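## Task

Take the black plate out of work nest N1 and place it inside the yellow waste bin W1, which is loose on the bench. Apart from the bins, nothing else on the bench may end up changed from its starting state. W1 must finish standing upright on the bench, and the plate must stay in it without the robot holding it. Release the plate only once it is fully inside W1, then open the hand and move the arm away.

## Robot and tools

Robot: a single six-joint arm (uf850 type) with a two-finger parallel gripper and one camera on the wrist, cam_wrist (896x504). There is only one arm, so every motion argument is one list for that arm.

Frame: the scene frame has its origin on the table top under the arm's base, +z up, +y to the left when facing along +x. The state line reports end_effector_position (metres) and end_effector_quat_wxyz in this frame, plus linear (m/s) and angular (rad/s) velocities. That position is the point between the pads when closed, about 2 cm short of the fingertips; it can be somewhat off at long reach, and the base may be slightly tilted. The fingers point along the gripper's +z and close along its y axis; closing pushes the tips about 10 mm further along +z.

Joint order (used in every row and every per-joint list in results): forearm roll (joint4), wrist pitch (joint5), shoulder (joint2), elbow (joint3), waist (joint1), wrist roll (joint6). Ranges in radians: waist -6.283..6.283, shoulder -2.304..2.304, elbow -4.224..0.061, forearm roll -6.283..6.283, wrist pitch -2.164..2.164, wrist roll -6.283..6.283. Real ends can differ by up to 0.010 rad.

A row is 7 numbers, each in [-1, 1]: six joint values in the order above, then the gripper opening. Joint values are offsets, not poses, scaled so 1.0 = 2.036 rad. The opening is absolute: +1 fully open (84 mm between pads), -1 closed.

execute_actions(actions): a list of actions; each action is a table of up to 15 rows, one row per control step (1/30 s); if fewer than 15 rows are given the last row is repeated to fill 15 steps. Joint offsets in every row are measured from the angles at the start of that action (for the first action, the last reported Joint positions), not from the preceding row. An action that would push a joint more than 0.010 rad beyond its range is refused; if the first action or any malformed action fails, the whole call does nothing. A joint sent past its real end stops there and the result may say "joint sent to its limit". An empty list just returns state and images.

move(target, speed, blocking): target is one 7-number row as above; its joint offsets are taken from the Joint positions in the latest result that shows them. All joints travel along paths that finish together, so the hand traces a curve; duration 0.5 to 10 s. speed is the top speed in rad/s of the joint with the farthest to go, 0.01 to 2, default 0.5. The gripper value is applied at the start. Paths ignore obstacles, so contacts are hit at whatever speed is commanded; aiming far beyond a contact presses hard. Result adds a "move:" line: ending (done, off_target, moving, held, fault), limits=held or limits=none, and the joint farthest from target. With blocking=false the call returns after 0.5 s while the arm continues; until a result shows the move ended, execute_actions and move are refused, so use wait or stop.

wait(seconds): 0 to 10 s holding the last command; returns early if a running move finishes. stop(): brakes a running move (needs some room; fingers keep moving). zoom_image(camera, region): camera must be "cam_wrist"; region [x0, y0, x1, y1] in pixels, top-left origin, at most 504x504. read_manual(section): only "licences"; no motion. finished_scene(scene): ends scene 1 or 2 irrevocably and reports success plus the next task.

Results: Joint positions and Joint velocities (rad, rad/s) in the joint order, followed by pad gap (m, m/s). Joint targets shows what the joints are currently driven toward. grip_measured is the measured opening on the -1..+1 command scale. Joint torques are total drive output with per-unit offset and noise. Action results also list step readings; HELD marks a step that was held back. "joint command not followed" means a clearance check altered targets.

Motion rules: each joint target moves at most 3.14 rad/s, is kept within 0.623 rad of the measured angle, and is scaled back if it would put the hand more than 70 mm from where it is; large moves need several actions, and an unfinished one must be commanded again.

Gripping: the hand opens to 84 mm and can hold a plate only across its width, on the body above the base flange. Do not drive a pad down over a flange; it can jam. To hold, keep commanding an opening well below grip_measured; lower means a harder squeeze (about 24 N per pad max). Fast closing can squeeze too hard.

Hazards: a torque fault (loads over waist 54, shoulder 54, elbow 45, forearm roll 24.3, wrist pitch 17.1, wrist roll 17.1 N m, including held weight) stops the arm, backs it off, freezes it 10 s and drops the rest of the call. Holding loads heats motors; MOTOR HOT appears from 65 °C and at 80 °C an OVER-TEMPERATURE FAULT brakes the arm. Avoid drops, slips, slamming, hard pushes, tipping W1, disturbing other bench items, and anything leaving the table. Loose objects may occasionally be nudged by outside pushes. Camera calibration (K, distortion, T_world_to_cam) is given approximately; the wrist camera pose follows the joint readings.

Each tool is called after "Call:" as name(argument=value, ...), one argument or row to a line, values as JSON.

## Session

Call:
execute_actions(
  actions=[],
)

Scene clock: 0.00 s.
end_effector_position=(+0.5903, +0.0711, +0.2776) grip_measured=+1.00 end_effector_quat_wxyz=(+0.514, +0.577, -0.610, -0.176) end_effector_velocity=(-0.000, -0.000, -0.000) end_effector_angular_velocity=(-0.002, -0.000, -0.000)
Joint names: [forearm roll, wrist pitch, shoulder, elbow, waist, wrist roll]
Joint positions: [-0.225 -1.635 -0.853 -1.664  0.227  2.047  0.084]
Joint velocities: [-0.001 -0.    -0.     0.    -0.     0.002 -0.   ]
Joint torques (N m, as the arm reports them, + toward a larger angle): no reading
Joint targets: [-0.225 -1.635 -0.853 -1.664 0.227 2.047]

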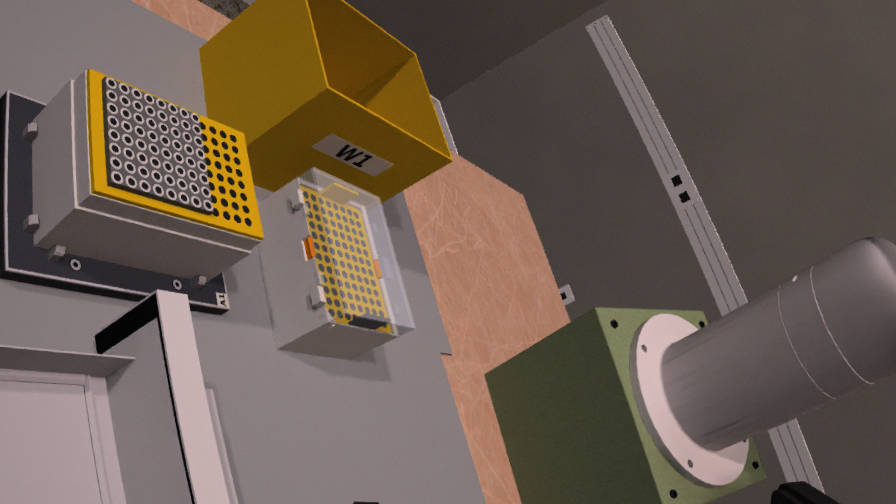

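Call:
move(
  target=[0.1105,0.361,0.2716,0.0806,-0.1115,-1.0,1],
  speed=1,
)

Scene clock: 12.30 s.
end_effector_position=(+0.7668, +0.0028, +0.4399) grip_measured=+1.00 end_effector_quat_wxyz=(-0.012, +1.000, +0.000, -0.024) end_effector_velocity=(+0.000, -0.000, +0.001) end_effector_angular_velocity=(+0.001, -0.002, +0.001)
Joint names: [forearm roll, wrist pitch, shoulder, elbow, waist, wrist roll]
Joint positions: [-0.    -0.9   -0.301 -1.5    0.001  0.012  0.084]
Joint velocities: [ 0.001  0.001  0.001 -0.    -0.    -0.002  0.   ]
Joint torques (N m, as the arm reports them, + toward a larger angle): [ -1.99  -0.15  49.19 -23.33   7.26   0.42]
Joint targets: [-0.000 -0.900 -0.300 -1.500 0.001 0.012]
move: done; limits=none; farthest joint: the waist, 0.001 radians from its target (0.227 radians at the start)
camera_calibration (this result's frames):
cam_wrist: T_world_to_cam=[[-0.00751053, -0.999961, -0.00473218, 0.0440946], [-0.999621, 0.0073824, 0.0265348, 0.824692], [-0.0264988, 0.00492967, -0.999637, 0.581526], [0, 0, 0, 1]] pos_world=[0.84012, 0.0351379, 0.55964]

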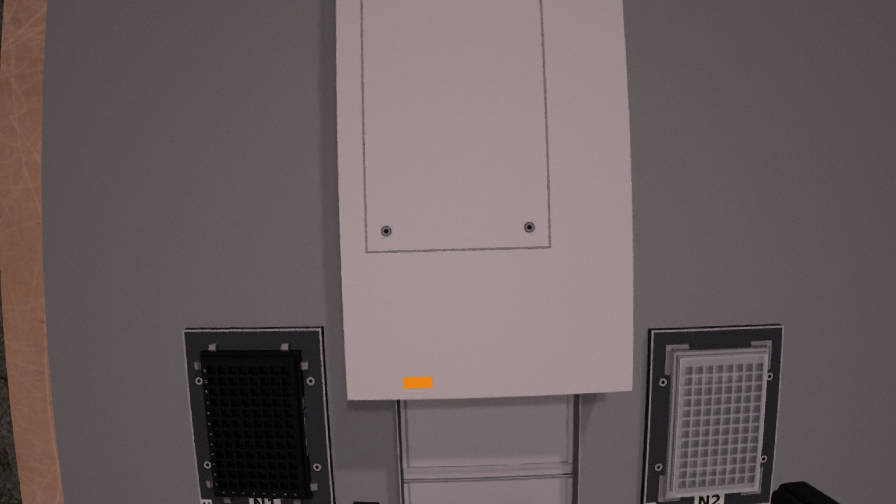

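Call:
move(
  target=[-0.1866,0.2805,-0.1777,0.0972,0.158,0.328,1],
  speed=0.6,
)

Scene clock: 25.70 s.
end_effector_position=(+0.6904, +0.2003, +0.1548) grip_measured=+1.00 end_effector_quat_wxyz=(-0.006, +1.000, -0.002, +0.003) end_effector_velocity=(-0.002, +0.001, -0.002) end_effector_angular_velocity=(-0.001, +0.003, +0.003)
Joint names: [forearm roll, wrist pitch, shoulder, elbow, waist, wrist roll]
Joint positions: [-0.38  -0.329 -0.662 -1.302  0.322  0.679  0.084]
Joint velocities: [-0.003  0.001 -0.003  0.002  0.002  0.002 -0.   ]
Joint torques (N m, as the arm reports them, + toward a larger angle): [ -1.39   0.13  53.77 -16.24  11.06   0.25]
Joint targets: [-0.380 -0.329 -0.662 -1.302 0.322 0.680]
move: done; limits=none; farthest joint: the waist, 0.001 radians from its target (0.322 radians at the start)
camera_calibration (this result's frames):
cam_wrist: T_world_to_cam=[[-0.0118047, -0.999917, 0.00522279, 0.241015], [-0.999551, 0.0116562, -0.0275986, 0.761891], [0.0275354, -0.00554624, -0.999605, 0.258291], [0, 0, 0, 1]] pos_world=[0.757282, 0.233547, 0.277957]

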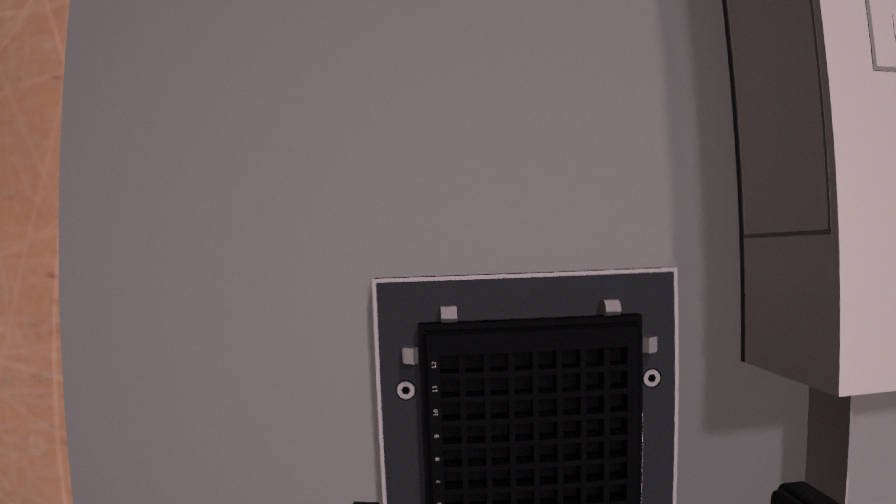

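Call:
move(
  target=[-0.096,0.0552,-0.0849,-0.0239,-0.006,0.078,1],
  speed=0.2,
)

Scene clock: 33.57 s.
end_effector_position=(+0.6756, +0.1995, +0.0644) grip_measured=+1.00 end_effector_quat_wxyz=(-0.006, +1.000, +0.015, +0.003) end_effector_velocity=(-0.001, -0.000, -0.002) end_effector_angular_velocity=(-0.001, +0.002, +0.001)
Joint names: [forearm roll, wrist pitch, shoulder, elbow, waist, wrist roll]
Joint positions: [-0.575 -0.217 -0.834 -1.351  0.31   0.838  0.084]
Joint velocities: [-0.002  0.001 -0.003  0.    -0.     0.001 -0.   ]
Joint torques (N m, as the arm reports them, + toward a larger angle): [ -2.51   0.2   50.77 -13.54  11.78   0.25]
Joint targets: [-0.575 -0.217 -0.835 -1.351 0.310 0.838]
move: done; limits=none; farthest joint: the waist, 0.000 radians from its target (0.012 radians at the start)
camera_calibration (this result's frames):
cam_wrist: T_world_to_cam=[[0.0210976, -0.999755, 0.00676374, 0.218147], [-0.999392, -0.0212767, -0.0276114, 0.751045], [0.0277485, -0.0061771, -0.999596, 0.168251], [0, 0, 0, 1]] pos_world=[0.741318, 0.235113, 0.187445]

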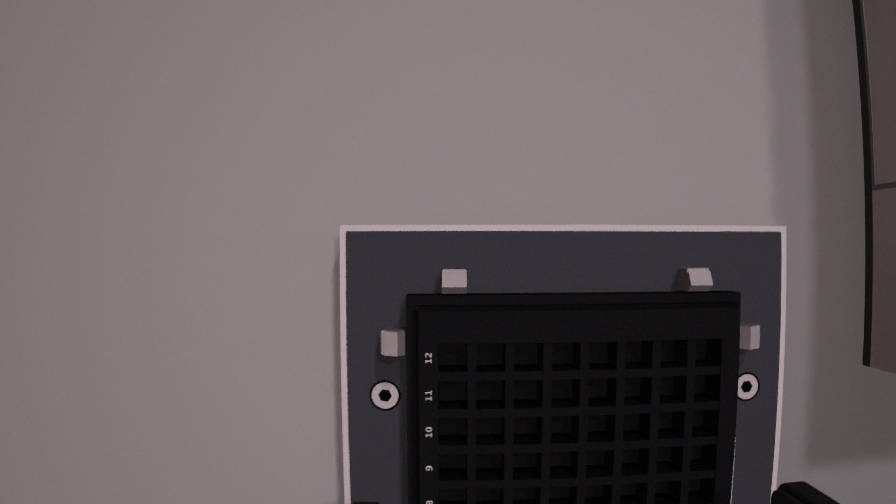

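Call:
zoom_image(
  camera="cam_wrist",
  region=[340,424,840,504],
)

Region (340, 424, 840, 504) of cam_wrist's 896x504 image, scaled by 1.008, with more detail than that image has; it fills the top 81 rows of this view, and the rest is white.

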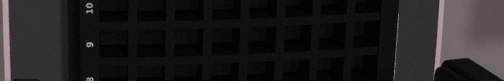

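Call:
move(
  target=[-0.021,0.0087,-0.0239,-0.0142,-0.0036,0.0187,1],
  speed=0.08,
)

Scene clock: 43.03 s.
end_effector_position=(+0.6755, +0.1975, +0.0421) grip_measured=+1.00 end_effector_quat_wxyz=(-0.006, +1.000, +0.014, +0.003) end_effector_velocity=(-0.000, -0.000, -0.001) end_effector_angular_velocity=(-0.000, +0.000, +0.001)
Joint names: [forearm roll, wrist pitch, shoulder, elbow, waist, wrist roll]
Joint positions: [-0.618 -0.199 -0.883 -1.38   0.302  0.876  0.084]
Joint velocities: [-0.002  0.001 -0.002 -0.001 -0.     0.001 -0.   ]
Joint torques (N m, as the arm reports them, + toward a larger angle): [ -1.98  -0.03  52.65 -14.76  11.     0.53]
Joint targets: [-0.618 -0.199 -0.883 -1.380 0.302 0.876]
move: done; limits=none; farthest joint: the waist, 0.000 radians from its target (0.007 radians at the start)
camera_calibration (this result's frames):
cam_wrist: T_world_to_cam=[[0.0202623, -0.999771, 0.00688505, 0.21691], [-0.999427, -0.0204412, -0.026985, 0.750109], [0.0271196, -0.00633433, -0.999612, 0.146441], [0, 0, 0, 1]] pos_world=[0.741312, 0.233121, 0.165133]

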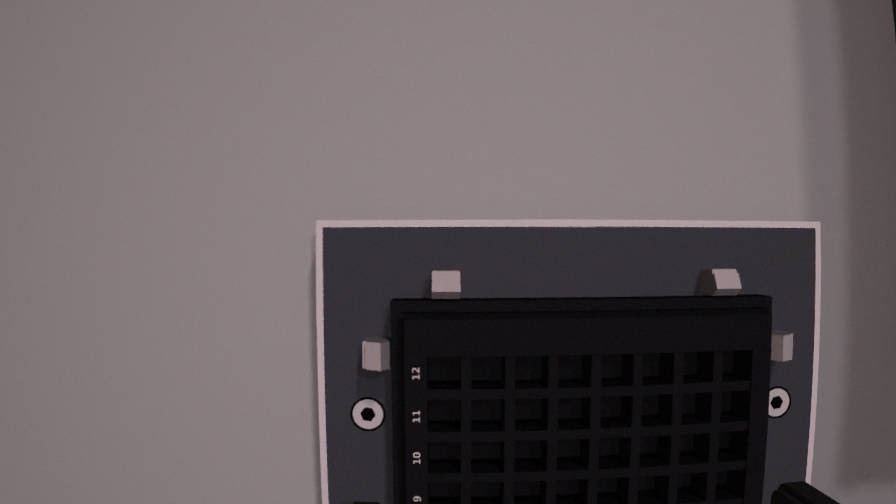

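Call:
execute_actions(
  actions=[
    [[0,0,0,0,-0.001,-0.001,1]],
  ],
)

Call:
move(
  target=[-0.0115,0.0047,-0.013,-0.0078,-0.0011,0.011,1],
  speed=0.02,
)

Scene clock: 46.50 s.
end_effector_position=(+0.6758, +0.1961, +0.0419) grip_measured=+1.00 end_effector_quat_wxyz=(-0.005, +1.000, +0.014, +0.003) end_effector_velocity=(-0.000, -0.000, -0.000) end_effector_angular_velocity=(-0.000, +0.001, -0.001)
Joint names: [forearm roll, wrist pitch, shoulder, elbow, waist, wrist roll]
Joint positions: [-0.618 -0.199 -0.883 -1.38   0.3    0.874  0.084]
Joint velocities: [ 0.002 -0.001 -0.     0.     0.    -0.    -0.   ]
Joint torques (N m, as the arm reports them, + toward a larger angle): [ -2.66  -0.02  57.4  -13.39  12.16   0.59]
Joint targets: [-0.618 -0.199 -0.883 -1.380 0.300 0.874]
Step readings (joint positions):
0: [-0.618 -0.199 -0.883 -1.380 0.302 0.876]
1: [-0.618 -0.199 -0.883 -1.380 0.302 0.876]
2: [-0.618 -0.199 -0.883 -1.380 0.302 0.876]
4: [-0.618 -0.199 -0.883 -1.380 0.301 0.875]
8: [-0.618 -0.199 -0.883 -1.380 0.301 0.874]
15: Joint positions above
camera_calibration (this result's frames):
cam_wrist: T_world_to_cam=[[0.0203928, -0.999763, 0.00758112, 0.215396], [-0.999425, -0.0205903, -0.0269534, 0.750468], [0.0271031, -0.00702711, -0.999608, 0.146407], [0, 0, 0, 1]] pos_world=[0.741676, 0.231826, 0.164945]

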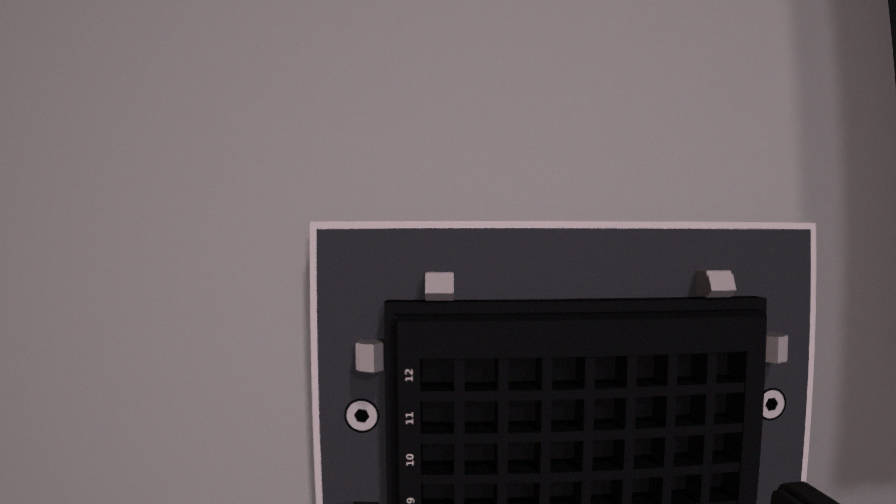

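Scene clock: 48.13 s.
end_effector_position=(+0.6760, +0.1964, +0.0307) grip_measured=+1.00 end_effector_quat_wxyz=(-0.006, +1.000, +0.014, +0.003) end_effector_velocity=(-0.000, -0.000, -0.000) end_effector_angular_velocity=(+0.000, -0.000, +0.000)
Joint names: [forearm roll, wrist pitch, shoulder, elbow, waist, wrist roll]
Joint positions: [-0.641 -0.191 -0.908 -1.397  0.298  0.897  0.084]
Joint velocities: [-0.002  0.001  0.     0.001 -0.     0.001  0.   ]
Joint torques (N m, as the arm reports them, + toward a larger angle): [-2.44  2.3  27.12 -7.49  7.1   0.73]
Joint targets: [-0.641 -0.190 -0.909 -1.396 0.298 0.896]
move: done; limits=none; farthest joint: the waist, 0.001 radians from its target (0.003 radians at the start)
camera_calibration (this result's frames):
cam_wrist: T_world_to_cam=[[0.0197302, -0.999784, 0.00653733, 0.216262], [-0.999418, -0.0199042, -0.0277052, 0.750183], [0.0278294, -0.0059869, -0.999595, 0.13445], [0, 0, 0, 1]] pos_world=[0.741738, 0.231952, 0.153765]

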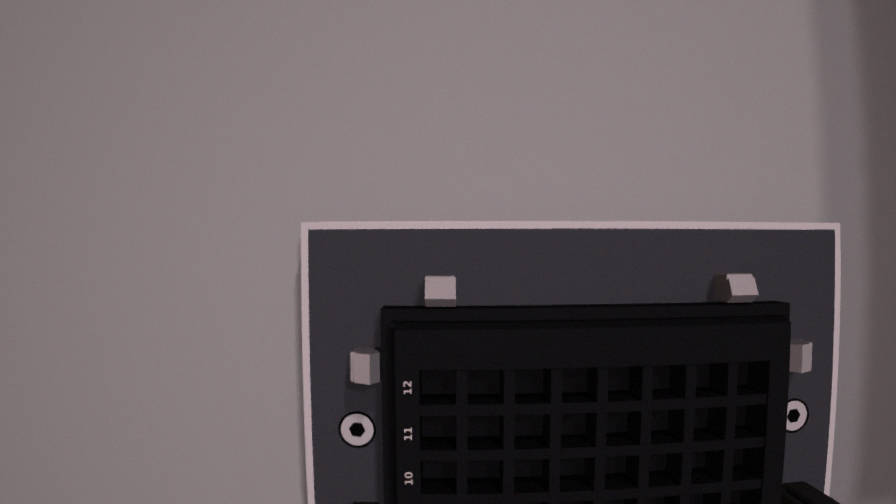

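Call:
execute_actions(
  actions=[
    [[0.003,-0.0012,0.0033,0.002,0.0003,-0.003,1]],
    [[0,0,0,0,0,0,0.9],[0,0,0,0,0,0,0.85],[0,0,0,0,0,0,0.8],[0,0,0,0,0,0,0.7],[0,0,0,0,0,0,0.6],[0,0,0,0,0,0,0.5],[0,0,0,0,0,0,0.4]],
    [[0,0,0,0,0,0,0]],
  ],
)

Call:
move(
  target=[0.03,-0.0125,0.034,0.0205,0.003,-0.028,0],
  speed=0.06,
)

Scene clock: 53.00 s.
end_effector_position=(+0.6755, +0.1963, +0.0332) grip_measured=+1.00 end_effector_quat_wxyz=(-0.006, +1.000, +0.014, +0.003) end_effector_velocity=(+0.000, -0.000, -0.000) end_effector_angular_velocity=(-0.000, +0.000, -0.001)
Joint names: [forearm roll, wrist pitch, shoulder, elbow, waist, wrist roll]
Joint positions: [-0.635 -0.193 -0.902 -1.392  0.299  0.891  0.084]
Joint velocities: [-0.001 -0.    -0.    -0.    -0.     0.002  0.   ]
Joint torques (N m, as the arm reports them, + toward a larger angle): [-1.38 -0.79 53.09 -9.91 10.51  0.48]
Joint targets: [-0.635 -0.193 -0.902 -1.392 0.299 0.891]
Step readings (joint positions; steps 1 to 15: 1st action; 16 to 30: 2nd action; 31 to 45: 3rd action):
0: [-0.641 -0.190 -0.908 -1.396 0.298 0.896]
1: [-0.641 -0.190 -0.908 -1.396 0.298 0.896]
2: [-0.640 -0.190 -0.907 -1.395 0.298 0.895]
4: [-0.637 -0.189 -0.906 -1.393 0.298 0.893]
8: [-0.636 -0.190 -0.904 -1.392 0.299 0.891]
15: [-0.635 -0.193 -0.902 -1.392 0.299 0.891]
16: [-0.635 -0.193 -0.902 -1.392 0.299 0.891]
17: [-0.635 -0.193 -0.902 -1.392 0.299 0.891]
19: [-0.635 -0.193 -0.902 -1.392 0.299 0.891]
23: [-0.635 -0.193 -0.902 -1.392 0.299 0.891]
30: [-0.635 -0.193 -0.902 -1.392 0.299 0.891]
31: [-0.635 -0.193 -0.902 -1.392 0.299 0.891]
32: [-0.635 -0.193 -0.902 -1.392 0.299 0.891]
34: [-0.635 -0.193 -0.902 -1.392 0.299 0.891]
38: [-0.635 -0.193 -0.902 -1.392 0.299 0.891]
45: Joint positions above
camera_calibration (this result's frames):
cam_wrist: T_world_to_cam=[[0.0202159, -0.999771, 0.00697526, 0.215834], [-0.999433, -0.020396, -0.0267843, 0.749863], [0.0269204, -0.00642983, -0.999617, 0.137739], [0, 0, 0, 1]] pos_world=[0.741367, 0.231964, 0.156266]

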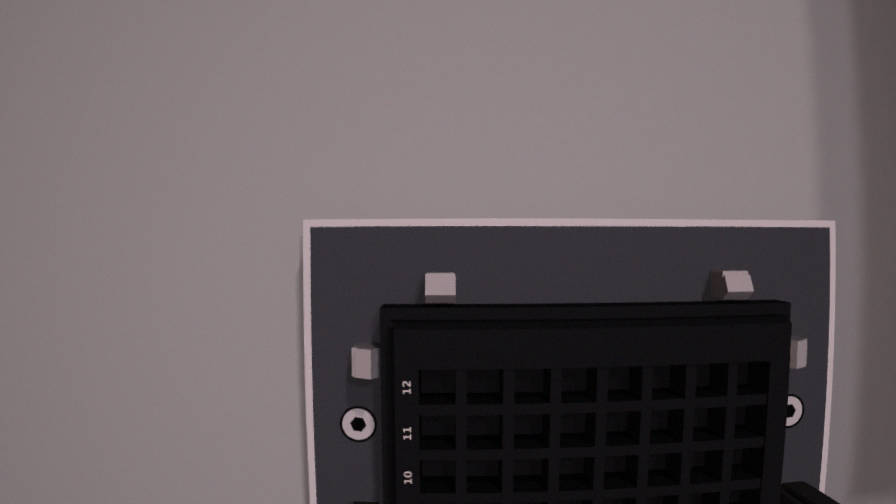

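Scene clock: 54.47 s.
end_effector_position=(+0.6764, +0.1961, +0.0645) grip_measured=+1.00 end_effector_quat_wxyz=(-0.005, +1.000, +0.014, +0.003) end_effector_velocity=(+0.000, -0.000, +0.001) end_effector_angular_velocity=(+0.000, -0.000, +0.001)
Joint names: [forearm roll, wrist pitch, shoulder, elbow, waist, wrist roll]
Joint positions: [-0.574 -0.218 -0.833 -1.35   0.305  0.834  0.084]
Joint velocities: [ 0.002 -0.001  0.002  0.001  0.    -0.003  0.   ]
Joint torques (N m, as the arm reports them, + toward a larger angle): [ -2.23   0.05  56.14 -14.46  10.3    0.5 ]
Joint targets: [-0.574 -0.218 -0.833 -1.350 0.305 0.834]
move: done; limits=none; farthest joint: the waist, 0.000 radians from its target (0.006 radians at the start)
camera_calibration (this result's frames):
cam_wrist: T_world_to_cam=[[0.0199828, -0.999761, 0.00888729, 0.215384], [-0.999428, -0.0202171, -0.0271163, 0.751545], [0.0272895, -0.00834035, -0.999593, 0.169139], [0, 0, 0, 1]] pos_world=[0.742195, 0.231937, 0.187535]

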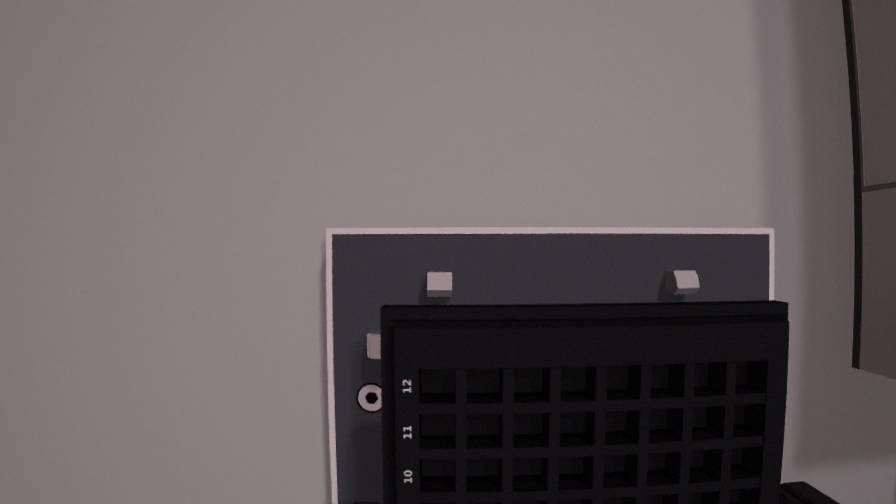

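Call:
move(
  target=[-0.03,0.0125,-0.034,-0.0205,-0.003,0.028,0],
  speed=0.06,
)

Call:
execute_actions(
  actions=[
    [[0,0,0,0,0,0,1]],
    [[0,-0.008,0,0,0,0,1]],
    [[0,0.016,0.001,0,0,0,1]],
    [[0.003,-0.009,0.003,0.002,0,-0.003,1]],
  ],
)

Scene clock: 63.00 s.
end_effector_position=(+0.6757, +0.1964, +0.0333) grip_measured=+1.00 end_effector_quat_wxyz=(-0.006, +1.000, +0.014, +0.003) end_effector_velocity=(-0.001, +0.000, -0.001) end_effector_angular_velocity=(-0.000, +0.001, +0.002)
Joint names: [forearm roll, wrist pitch, shoulder, elbow, waist, wrist roll]
Joint positions: [-0.635 -0.193 -0.902 -1.392  0.299  0.891  0.084]
Joint velocities: [-0.002  0.    -0.002 -0.001  0.001  0.001  0.   ]
Joint torques (N m, as the arm reports them, + toward a larger angle): [ -1.83  -0.23  51.56 -10.87  11.65   0.49]
Joint targets: [-0.635 -0.193 -0.902 -1.392 0.299 0.891]
move: done; limits=none; farthest joint: the elbow, 0.001 radians from its target (0.041 radians at the start)
camera_calibration (this result's frames):
cam_wrist: T_world_to_cam=[[0.0201873, -0.999773, 0.00675916, 0.215907], [-0.999422, -0.0203643, -0.027231, 0.750106], [0.0273625, -0.00620553, -0.999606, 0.1375], [0, 0, 0, 1]] pos_world=[0.741551, 0.231987, 0.156413]

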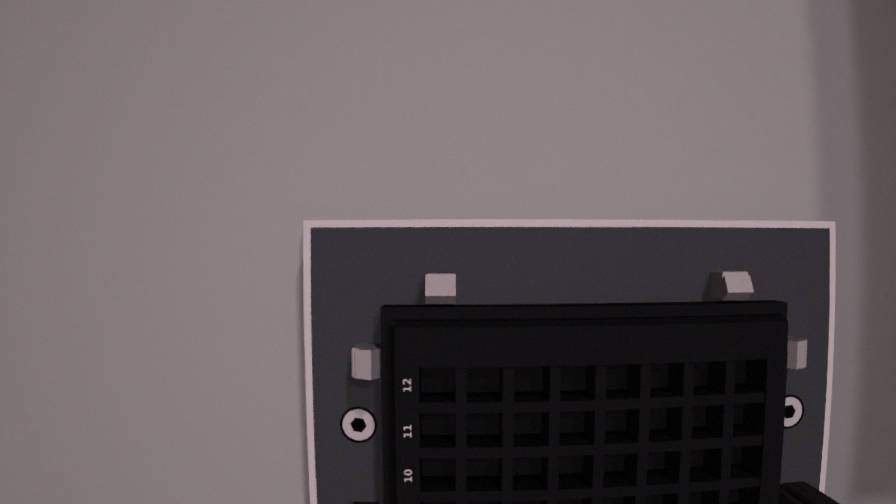

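Scene clock: 65.00 s.
end_effector_position=(+0.6765, +0.1958, +0.0370) grip_measured=+1.00 end_effector_quat_wxyz=(-0.006, +1.000, +0.014, +0.003) end_effector_velocity=(-0.001, -0.002, -0.001) end_effector_angular_velocity=(-0.004, +0.004, -0.000)
Joint names: [forearm roll, wrist pitch, shoulder, elbow, waist, wrist roll]
Joint positions: [-0.629 -0.195 -0.894 -1.388  0.299  0.884  0.084]
Joint velocities: [-0.    -0.003 -0.     0.002 -0.001 -0.     0.   ]
Joint torques (N m, as the arm reports them, + toward a larger angle): [ -1.42  -0.41  54.42 -13.73   9.31   0.67]
Joint targets: [-0.629 -0.198 -0.894 -1.387 0.298 0.884]
Step readings (joint positions; steps 1 to 15: 1st action; 16 to 30: 2nd action; 31 to 45: 3rd action; 46 to 60: 4th action):
0: [-0.635 -0.193 -0.902 -1.392 0.299 0.891]
1: [-0.635 -0.193 -0.902 -1.392 0.299 0.891]
2: [-0.635 -0.193 -0.902 -1.392 0.299 0.891]
4: [-0.635 -0.193 -0.902 -1.392 0.299 0.891]
8: [-0.635 -0.193 -0.902 -1.392 0.299 0.891]
15: [-0.635 -0.193 -0.902 -1.392 0.299 0.891]
16: [-0.635 -0.193 -0.902 -1.392 0.299 0.891]
17: [-0.635 -0.195 -0.902 -1.393 0.299 0.891]
19: [-0.635 -0.200 -0.902 -1.393 0.299 0.891]
23: [-0.635 -0.203 -0.902 -1.394 0.300 0.891]
30: [-0.635 -0.204 -0.902 -1.393 0.300 0.891]
31: [-0.635 -0.203 -0.902 -1.393 0.300 0.891]
32: [-0.635 -0.200 -0.901 -1.393 0.299 0.891]
34: [-0.635 -0.191 -0.901 -1.391 0.298 0.890]
38: [-0.635 -0.182 -0.901 -1.390 0.298 0.890]
45: [-0.635 -0.179 -0.901 -1.391 0.298 0.890]
46: [-0.635 -0.180 -0.901 -1.391 0.298 0.890]
47: [-0.634 -0.183 -0.900 -1.390 0.298 0.889]
49: [-0.631 -0.189 -0.897 -1.389 0.299 0.887]
53: [-0.629 -0.193 -0.894 -1.388 0.299 0.885]
60: Joint positions above
camera_calibration (this result's frames):
cam_wrist: T_world_to_cam=[[0.0197666, -0.999781, 0.00689578, 0.215614], [-0.999401, -0.0199542, -0.0282906, 0.75089], [0.028422, -0.00633244, -0.999576, 0.140417], [0, 0, 0, 1]] pos_world=[0.742187, 0.231439, 0.160114]

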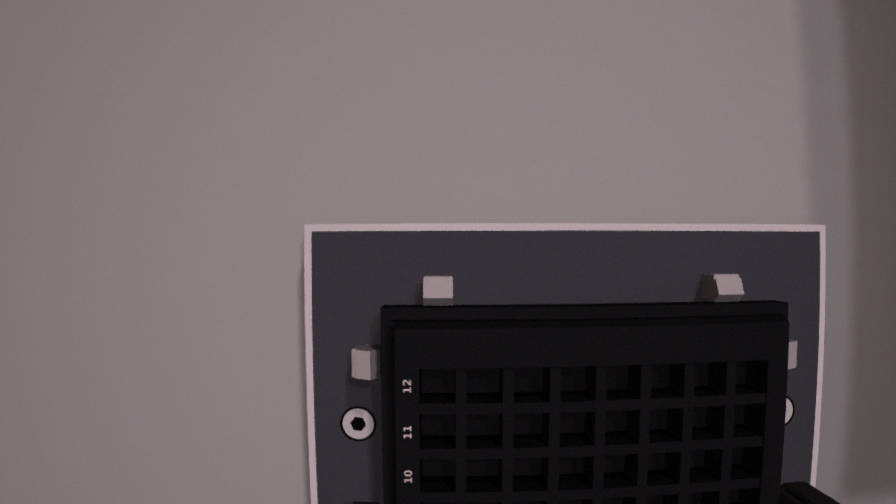

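Call:
execute_actions(
  actions=[
    [[-0.004,0.0016,-0.0048,-0.0028,0,0.004,1]],
    [[0,0,0,0,-0.002,0,1]],
    [[0.002,-0.001,0.0025,0.0014,-0.001,-0.002,1]],
    [[0,0,-0.001,0,0.004,0,1]],
    [[0.003,-0.001,0.0035,0.002,0.001,-0.003,1]],
    [[0,0,0,0,-0.001,0,1]],
  ],
)

Scene clock: 71.03 s.
end_effector_position=(+0.6739, +0.1983, +0.0369) grip_measured=+1.00 end_effector_quat_wxyz=(-0.006, +1.000, +0.016, +0.002) end_effector_velocity=(+0.001, -0.001, +0.001) end_effector_angular_velocity=(-0.002, -0.001, -0.000)
Joint names: [forearm roll, wrist pitch, shoulder, elbow, waist, wrist roll]
Joint positions: [-0.627 -0.196 -0.894 -1.385  0.303  0.882  0.084]
Joint velocities: [-0.    -0.003  0.001 -0.002 -0.001 -0.001  0.   ]
Joint torques (N m, as the arm reports them, + toward a larger angle): [ -2.43   0.56  56.03 -14.8   13.19   0.36]
Joint targets: [-0.627 -0.197 -0.894 -1.385 0.303 0.882]
Step readings (joint positions; steps 1 to 15: 1st action; 16 to 30: 2nd action; 31 to 45: 3rd action; 46 to 60: 4th action; 61 to 75: 5th action; 76 to 90: 6th action):
0: [-0.629 -0.198 -0.894 -1.387 0.298 0.884]
1: [-0.629 -0.197 -0.895 -1.387 0.298 0.885]
2: [-0.631 -0.197 -0.896 -1.388 0.298 0.886]
4: [-0.634 -0.195 -0.900 -1.391 0.298 0.889]
8: [-0.637 -0.194 -0.903 -1.393 0.298 0.892]
15: [-0.637 -0.193 -0.904 -1.393 0.298 0.892]
16: [-0.637 -0.193 -0.904 -1.393 0.298 0.892]
17: [-0.637 -0.193 -0.904 -1.393 0.298 0.892]
19: [-0.637 -0.191 -0.904 -1.393 0.297 0.892]
23: [-0.637 -0.190 -0.904 -1.393 0.296 0.892]
30: [-0.637 -0.191 -0.904 -1.393 0.296 0.893]
31: [-0.637 -0.191 -0.904 -1.393 0.296 0.892]
32: [-0.636 -0.191 -0.903 -1.392 0.296 0.892]
34: [-0.635 -0.190 -0.902 -1.391 0.296 0.890]
38: [-0.633 -0.190 -0.900 -1.390 0.296 0.889]
45: [-0.633 -0.191 -0.899 -1.390 0.296 0.888]
46: [-0.633 -0.191 -0.899 -1.390 0.296 0.888]
47: [-0.633 -0.192 -0.899 -1.390 0.297 0.888]
49: [-0.633 -0.195 -0.899 -1.391 0.300 0.889]
53: [-0.633 -0.196 -0.901 -1.389 0.302 0.888]
60: [-0.633 -0.194 -0.901 -1.389 0.303 0.888]
61: [-0.633 -0.194 -0.901 -1.389 0.303 0.888]
62: [-0.632 -0.195 -0.900 -1.388 0.303 0.887]
64: [-0.629 -0.196 -0.897 -1.387 0.304 0.885]
68: [-0.627 -0.197 -0.894 -1.385 0.304 0.883]
75: [-0.627 -0.197 -0.894 -1.385 0.305 0.882]
76: [-0.627 -0.197 -0.894 -1.385 0.305 0.882]
77: [-0.627 -0.197 -0.894 -1.385 0.304 0.882]
79: [-0.627 -0.196 -0.894 -1.385 0.304 0.882]
83: [-0.627 -0.196 -0.894 -1.385 0.304 0.882]
90: Joint positions above
camera_calibration (this result's frames):
cam_wrist: T_world_to_cam=[[0.0243422, -0.99968, 0.00689385, 0.215018], [-0.999389, -0.0245069, -0.0249011, 0.749092], [0.0250621, -0.00628349, -0.999666, 0.142651], [0, 0, 0, 1]] pos_world=[0.739826, 0.234204, 0.159774]

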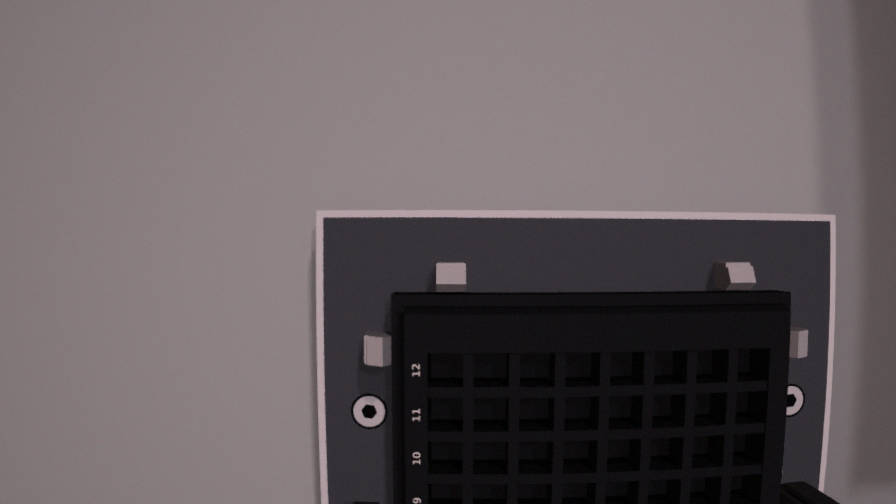

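Call:
execute_actions(
  actions=[
    [[0,0,-0.0005,0,-0.001,0,1]],
    [[0,0,0,0,0,0,0.9],[0,0,0,0,0,0,0.85],[0,0,0,0,0,0,0.8],[0,0,0,0,0,0,0.7],[0,0,0,0,0,0,0.6],[0,0,0,0,0,0,0.4],[0,0,0,0,0,0,0]],
    [[0.006,-0.0025,0.007,0.004,0.0006,-0.006,0]],
    [[0.012,-0.005,0.014,0.008,0.001,-0.012,0]],
  ],
)

Call:
move(
  target=[0.167,-0.127,0.222,0.079,0,-0.15,0],
  speed=0.4,
)

Call:
move(
  target=[0.688,0.057,0.036,0.288,-0.729,0.152,0],
  speed=0.6,
)

Scene clock: 80.20 s.
end_effector_position=(+0.6753, +0.1965, +0.0557) grip_measured=+0.89 end_effector_quat_wxyz=(-0.005, +1.000, +0.016, +0.002) end_effector_velocity=(+0.001, +0.000, +0.001) end_effector_angular_velocity=(-0.000, -0.001, +0.000)
Joint names: [forearm roll, wrist pitch, shoulder, elbow, waist, wrist roll]
Joint positions: [-0.591 -0.212 -0.852 -1.361  0.304  0.846  0.08 ]
Joint velocities: [ 0.001 -0.001  0.002  0.     0.    -0.001 -0.   ]
Joint torques (N m, as the arm reports them, + toward a larger angle): [ -1.86   0.09  55.69 -13.17  13.94   0.5 ]
Joint targets: [-0.590 -0.212 -0.852 -1.361 0.304 0.846]
Step readings (joint positions; steps 1 to 15: 1st action; 16 to 30: 2nd action; 31 to 45: 3rd action; 46 to 60: 4th action):
0: [-0.627 -0.197 -0.894 -1.385 0.303 0.882]
1: [-0.627 -0.197 -0.894 -1.385 0.303 0.882]
2: [-0.627 -0.197 -0.894 -1.385 0.302 0.882]
4: [-0.627 -0.197 -0.894 -1.385 0.302 0.882]
8: [-0.627 -0.196 -0.895 -1.385 0.301 0.882]
15: [-0.627 -0.196 -0.895 -1.385 0.301 0.882]
16: [-0.627 -0.196 -0.895 -1.385 0.301 0.882]
17: [-0.627 -0.196 -0.895 -1.385 0.301 0.882]
19: [-0.627 -0.197 -0.894 -1.385 0.301 0.882]
23: [-0.627 -0.197 -0.894 -1.385 0.301 0.882]
30: [-0.627 -0.197 -0.895 -1.385 0.301 0.882]
31: [-0.627 -0.197 -0.894 -1.385 0.301 0.882]
32: [-0.625 -0.197 -0.892 -1.383 0.301 0.880]
34: [-0.620 -0.199 -0.887 -1.380 0.302 0.875]
38: [-0.616 -0.201 -0.882 -1.378 0.302 0.871]
45: [-0.615 -0.202 -0.881 -1.377 0.302 0.870]
46: [-0.614 -0.202 -0.880 -1.377 0.302 0.870]
47: [-0.611 -0.203 -0.877 -1.374 0.303 0.866]
49: [-0.600 -0.207 -0.864 -1.367 0.304 0.856]
53: [-0.592 -0.211 -0.854 -1.362 0.304 0.848]
60: Joint positions above
camera_calibration (this result's frames):
cam_wrist: T_world_to_cam=[[0.0242791, -0.999665, 0.00902066, 0.213], [-0.999371, -0.0245033, -0.0256356, 0.750996], [0.025848, -0.00839258, -0.999631, 0.16128], [0, 0, 0, 1]] pos_world=[0.741183, 0.232684, 0.178552]

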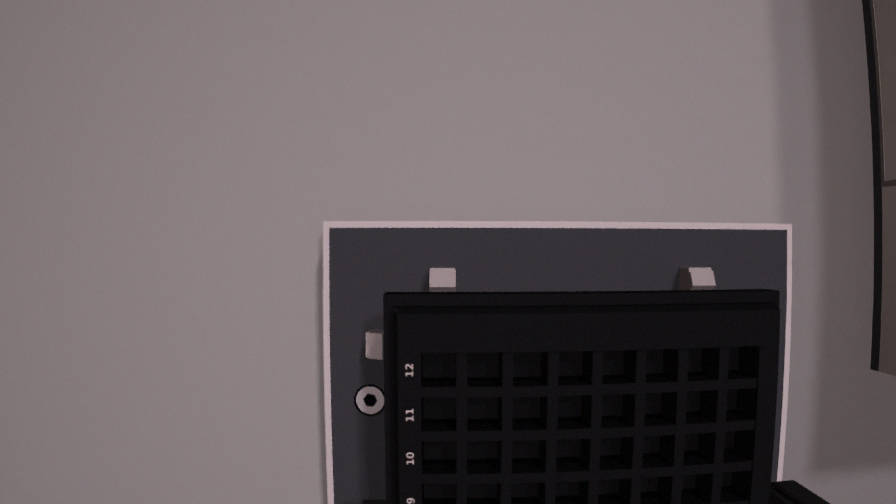

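Scene clock: 81.90 s.
end_effector_position=(+0.6869, +0.1722, +0.2771) grip_measured=+0.89 end_effector_quat_wxyz=(-0.008, +1.000, -0.010, +0.006) end_effector_velocity=(+0.001, -0.000, +0.002) end_effector_angular_velocity=(+0.001, -0.002, -0.001)
Joint names: [forearm roll, wrist pitch, shoulder, elbow, waist, wrist roll]
Joint positions: [-0.251 -0.47  -0.401 -1.2    0.304  0.541  0.08 ]
Joint velocities: [ 0.002 -0.     0.003 -0.    -0.001 -0.002  0.   ]
Joint torques (N m, as the arm reports them, + toward a larger angle): [ -1.44   0.18  49.39 -18.89   8.98   0.27]
Joint targets: [-0.251 -0.470 -0.400 -1.200 0.304 0.541]
move: done; limits=none; farthest joint: the shoulder, 0.001 radians from its target (0.452 radians at the start)
camera_calibration (this result's frames):
cam_wrist: T_world_to_cam=[[-0.0273192, -0.999626, 0.00130952, 0.223974], [-0.999084, 0.0272612, -0.0329843, 0.760534], [0.0329363, -0.00220943, -0.999455, 0.376144], [0, 0, 0, 1]] pos_world=[0.753567, 0.203989, 0.400732]

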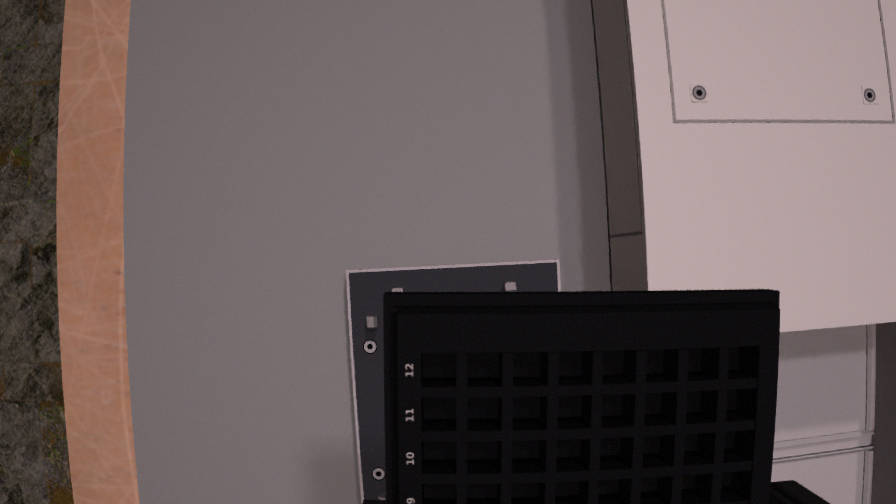

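Scene clock: 84.97 s.
end_effector_position=(+0.2689, -0.3580, +0.2397) grip_measured=+0.89 end_effector_quat_wxyz=(+0.001, -0.010, +1.000, +0.013) end_effector_velocity=(-0.001, -0.000, +0.000) end_effector_angular_velocity=(-0.001, +0.001, -0.005)
Joint names: [forearm roll, wrist pitch, shoulder, elbow, waist, wrist roll]
Joint positions: [ 1.149 -0.354 -0.328 -0.614 -1.179  0.85   0.08 ]
Joint velocities: [ 0.003  0.001  0.     0.001 -0.003 -0.001  0.   ]
Joint torques (N m, as the arm reports them, + toward a larger angle): [ -1.64  -0.12  34.35 -12.17  -1.03   0.52]
Joint targets: [1.150 -0.354 -0.328 -0.614 -1.180 0.850]
move: done; limits=none; farthest joint: the waist, 0.001 radians from its target (1.484 radians at the start)
camera_calibration (this result's frames):
cam_wrist: T_world_to_cam=[[-0.0120465, 0.998984, 0.0434282, 0.383865], [0.999727, 0.0129016, -0.0194641, -0.189725], [-0.0200046, 0.0431818, -0.998867, 0.381691], [0, 0, 0, 1]] pos_world=[0.201933, -0.39751, 0.360895]

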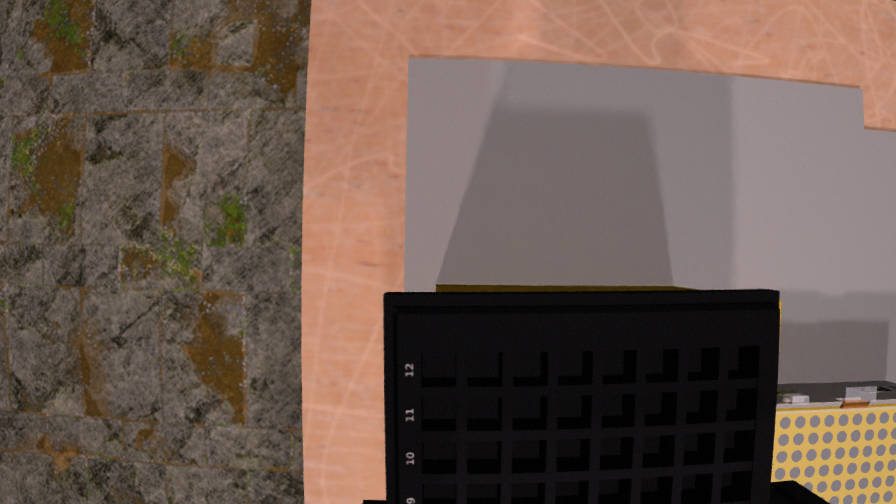

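Call:
move(
  target=[0.295,0.0252,-0.0775,-0.0006,0.0728,-0.221,0],
  speed=0.4,
)

Scene clock: 92.53 s.
end_effector_position=(+0.2947, -0.3272, +0.1662) grip_measured=+0.89 end_effector_quat_wxyz=(+0.001, +0.005, +1.000, +0.012) end_effector_velocity=(-0.000, +0.000, -0.000) end_effector_angular_velocity=(+0.001, +0.000, -0.002)
Joint names: [forearm roll, wrist pitch, shoulder, elbow, waist, wrist roll]
Joint positions: [ 1.75  -0.303 -0.485 -0.615 -1.031  0.4    0.08 ]
Joint velocities: [ 0.002 -0.    -0.001  0.     0.    -0.    -0.   ]
Joint torques (N m, as the arm reports them, + toward a larger angle): [-1.82  0.07 35.28 -9.54 -2.58  0.54]
Joint targets: [1.750 -0.303 -0.485 -0.615 -1.031 0.400]
move: done; limits=none; farthest joint: the shoulder, 0.001 radians from its target (0.158 radians at the start)
camera_calibration (this result's frames):
cam_wrist: T_world_to_cam=[[0.0169854, 0.998999, 0.041372, 0.348472], [0.99968, -0.0161928, -0.0194185, -0.226775], [-0.0187291, 0.0416886, -0.998955, 0.306639], [0, 0, 0, 1]] pos_world=[0.226527, -0.364578, 0.287498]

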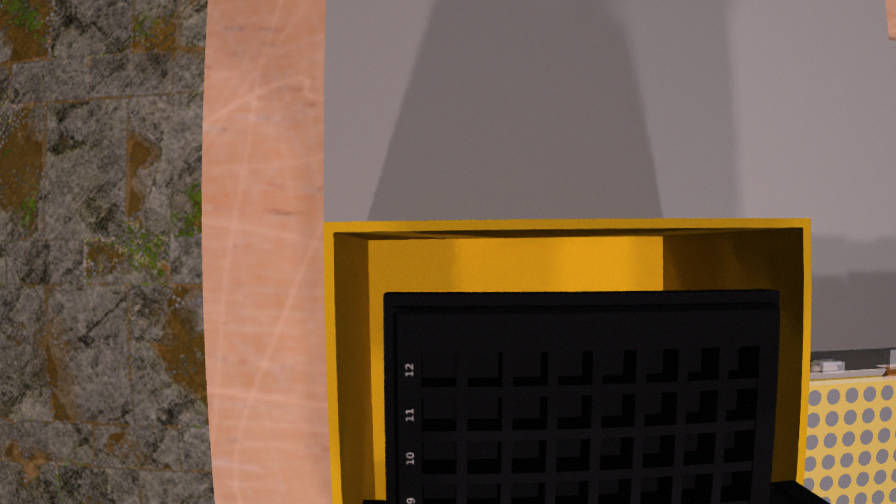

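Call:
move(
  target=[0.186,-0.0193,-0.0926,-0.035,0.023,-0.17,0],
  speed=0.25,
)

Call:
move(
  target=[0,0,0,0,0,0,1],
)

Call:
move(
  target=[-0.22,0.022,0.12,0.042,-0.03,0.2,1],
  speed=0.4,
)

Scene clock: 99.57 s.
end_effector_position=(+0.2948, -0.3268, +0.1010) grip_measured=+0.89 end_effector_quat_wxyz=(+0.001, +0.006, +1.000, +0.012) end_effector_velocity=(-0.000, +0.000, -0.000) end_effector_angular_velocity=(-0.000, +0.001, -0.003)
Joint names: [forearm roll, wrist pitch, shoulder, elbow, waist, wrist roll]
Joint positions: [ 2.128 -0.342 -0.674 -0.686 -0.984  0.054  0.08 ]
Joint velocities: [ 0.003  0.    -0.001 -0.     0.    -0.     0.   ]
Joint torques (N m, as the arm reports them, + toward a larger angle): [-1.05  0.1  36.47 -5.07 -1.63  0.5 ]
Joint targets: [2.128 -0.342 -0.674 -0.686 -0.984 0.054]
move: done; limits=none; farthest joint: the waist, 0.000 radians from its target (0.047 radians at the start)
camera_calibration (this result's frames):
cam_wrist: T_world_to_cam=[[0.0204198, 0.99893, 0.0414984, 0.349641], [0.99961, -0.0196084, -0.0198681, -0.229243], [-0.0190332, 0.0418879, -0.998941, 0.241647], [0, 0, 0, 1]] pos_world=[0.226613, -0.363884, 0.222327]

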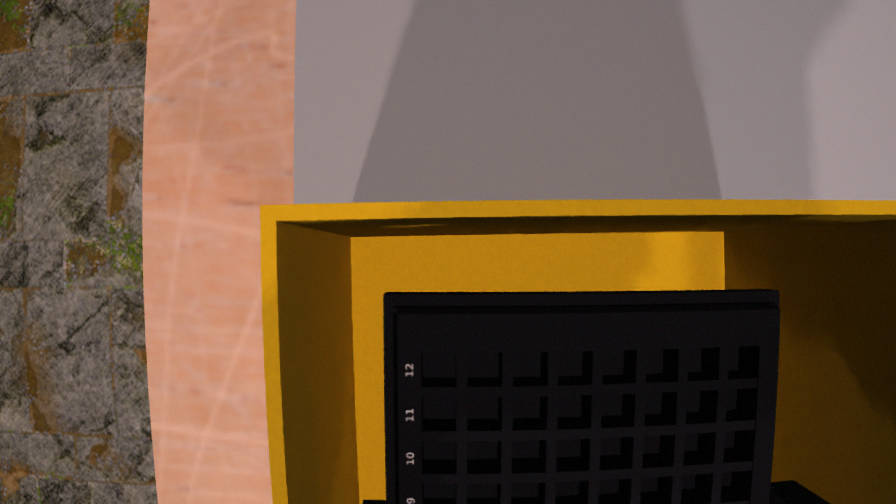

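Scene clock: 100.07 s.
end_effector_position=(+0.2948, -0.3267, +0.1010) grip_measured=+1.00 end_effector_quat_wxyz=(+0.001, +0.006, +1.000, +0.012) end_effector_velocity=(+0.000, -0.000, +0.000) end_effector_angular_velocity=(-0.000, -0.001, -0.002)
Joint names: [forearm roll, wrist pitch, shoulder, elbow, waist, wrist roll]
Joint positions: [ 2.128 -0.342 -0.674 -0.686 -0.984  0.054  0.084]
Joint velocities: [ 0.001 -0.001  0.    -0.     0.     0.002  0.   ]
Joint torques (N m, as the arm reports them, + toward a larger angle): [-0.83  0.15 36.48 -6.96 -2.54  0.57]
Joint targets: [2.128 -0.342 -0.674 -0.686 -0.984 0.054]
move: done; limits=none; farthest joint: the waist, 0.000 radians from its target (0.000 radians at the start)
camera_calibration (this result's frames):
cam_wrist: T_world_to_cam=[[0.02043, 0.998927, 0.0415527, 0.349598], [0.999609, -0.019615, -0.0199284, -0.229208], [-0.019092, 0.0419436, -0.998938, 0.241672], [0, 0, 0, 1]] pos_world=[0.22659, -0.363856, 0.222321]

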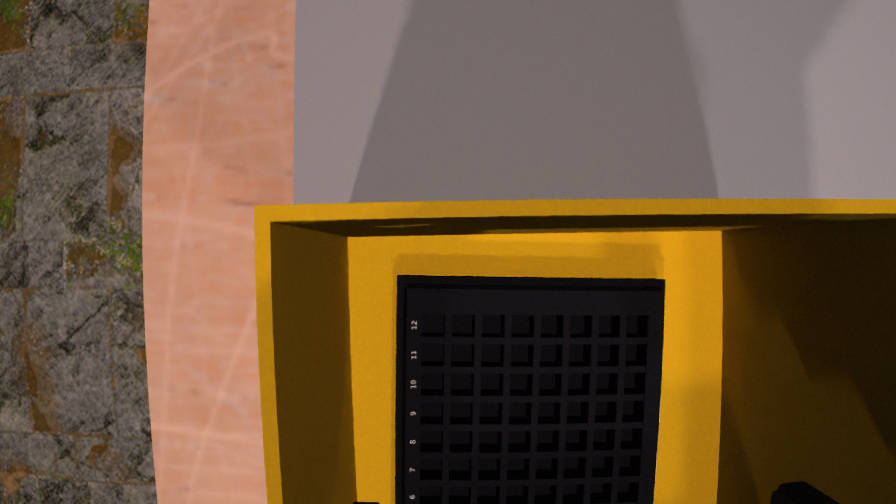

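Scene clock: 101.73 s.
end_effector_position=(+0.2970, -0.3332, +0.1856) grip_measured=+1.00 end_effector_quat_wxyz=(+0.005, +0.003, +1.000, +0.001) end_effector_velocity=(+0.000, -0.000, +0.001) end_effector_angular_velocity=(-0.000, -0.001, +0.001)
Joint names: [forearm roll, wrist pitch, shoulder, elbow, waist, wrist roll]
Joint positions: [ 1.681 -0.297 -0.429 -0.601 -1.045  0.461  0.084]
Joint velocities: [-0.003 -0.001  0.002  0.    -0.001  0.001 -0.   ]
Joint torques (N m, as the arm reports them, + toward a larger angle): [ -1.54   0.3   36.68 -10.2   -0.94   0.63]
Joint targets: [1.680 -0.297 -0.429 -0.601 -1.045 0.461]
move: done; limits=none; farthest joint: the waist, 0.000 radians from its target (0.061 radians at the start)
camera_calibration (this result's frames):
cam_wrist: T_world_to_cam=[[0.0131887, 0.999719, 0.0196873, 0.359009], [0.999855, -0.0129727, -0.0110589, -0.22938], [-0.0108004, 0.0198303, -0.999745, 0.316763], [0, 0, 0, 1]] pos_world=[0.228033, -0.368165, 0.307077]

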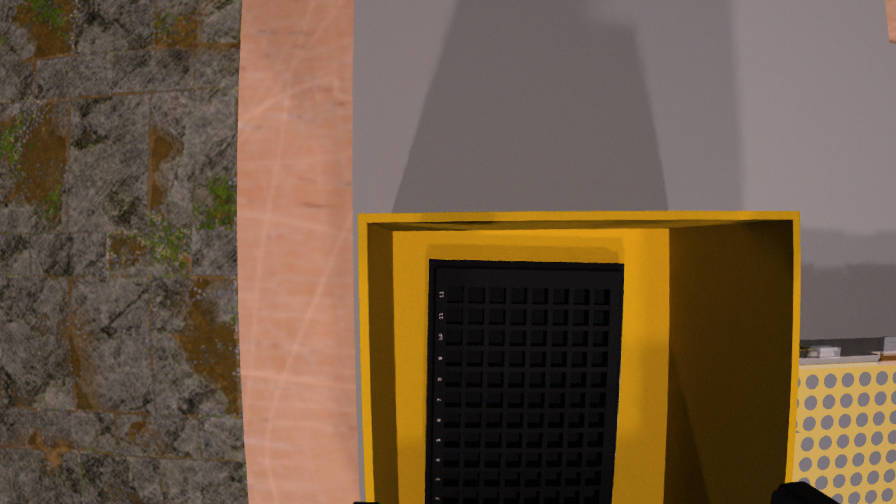

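Call:
finished_scene(
  scene=1,
)

The scene is finished: the task was done.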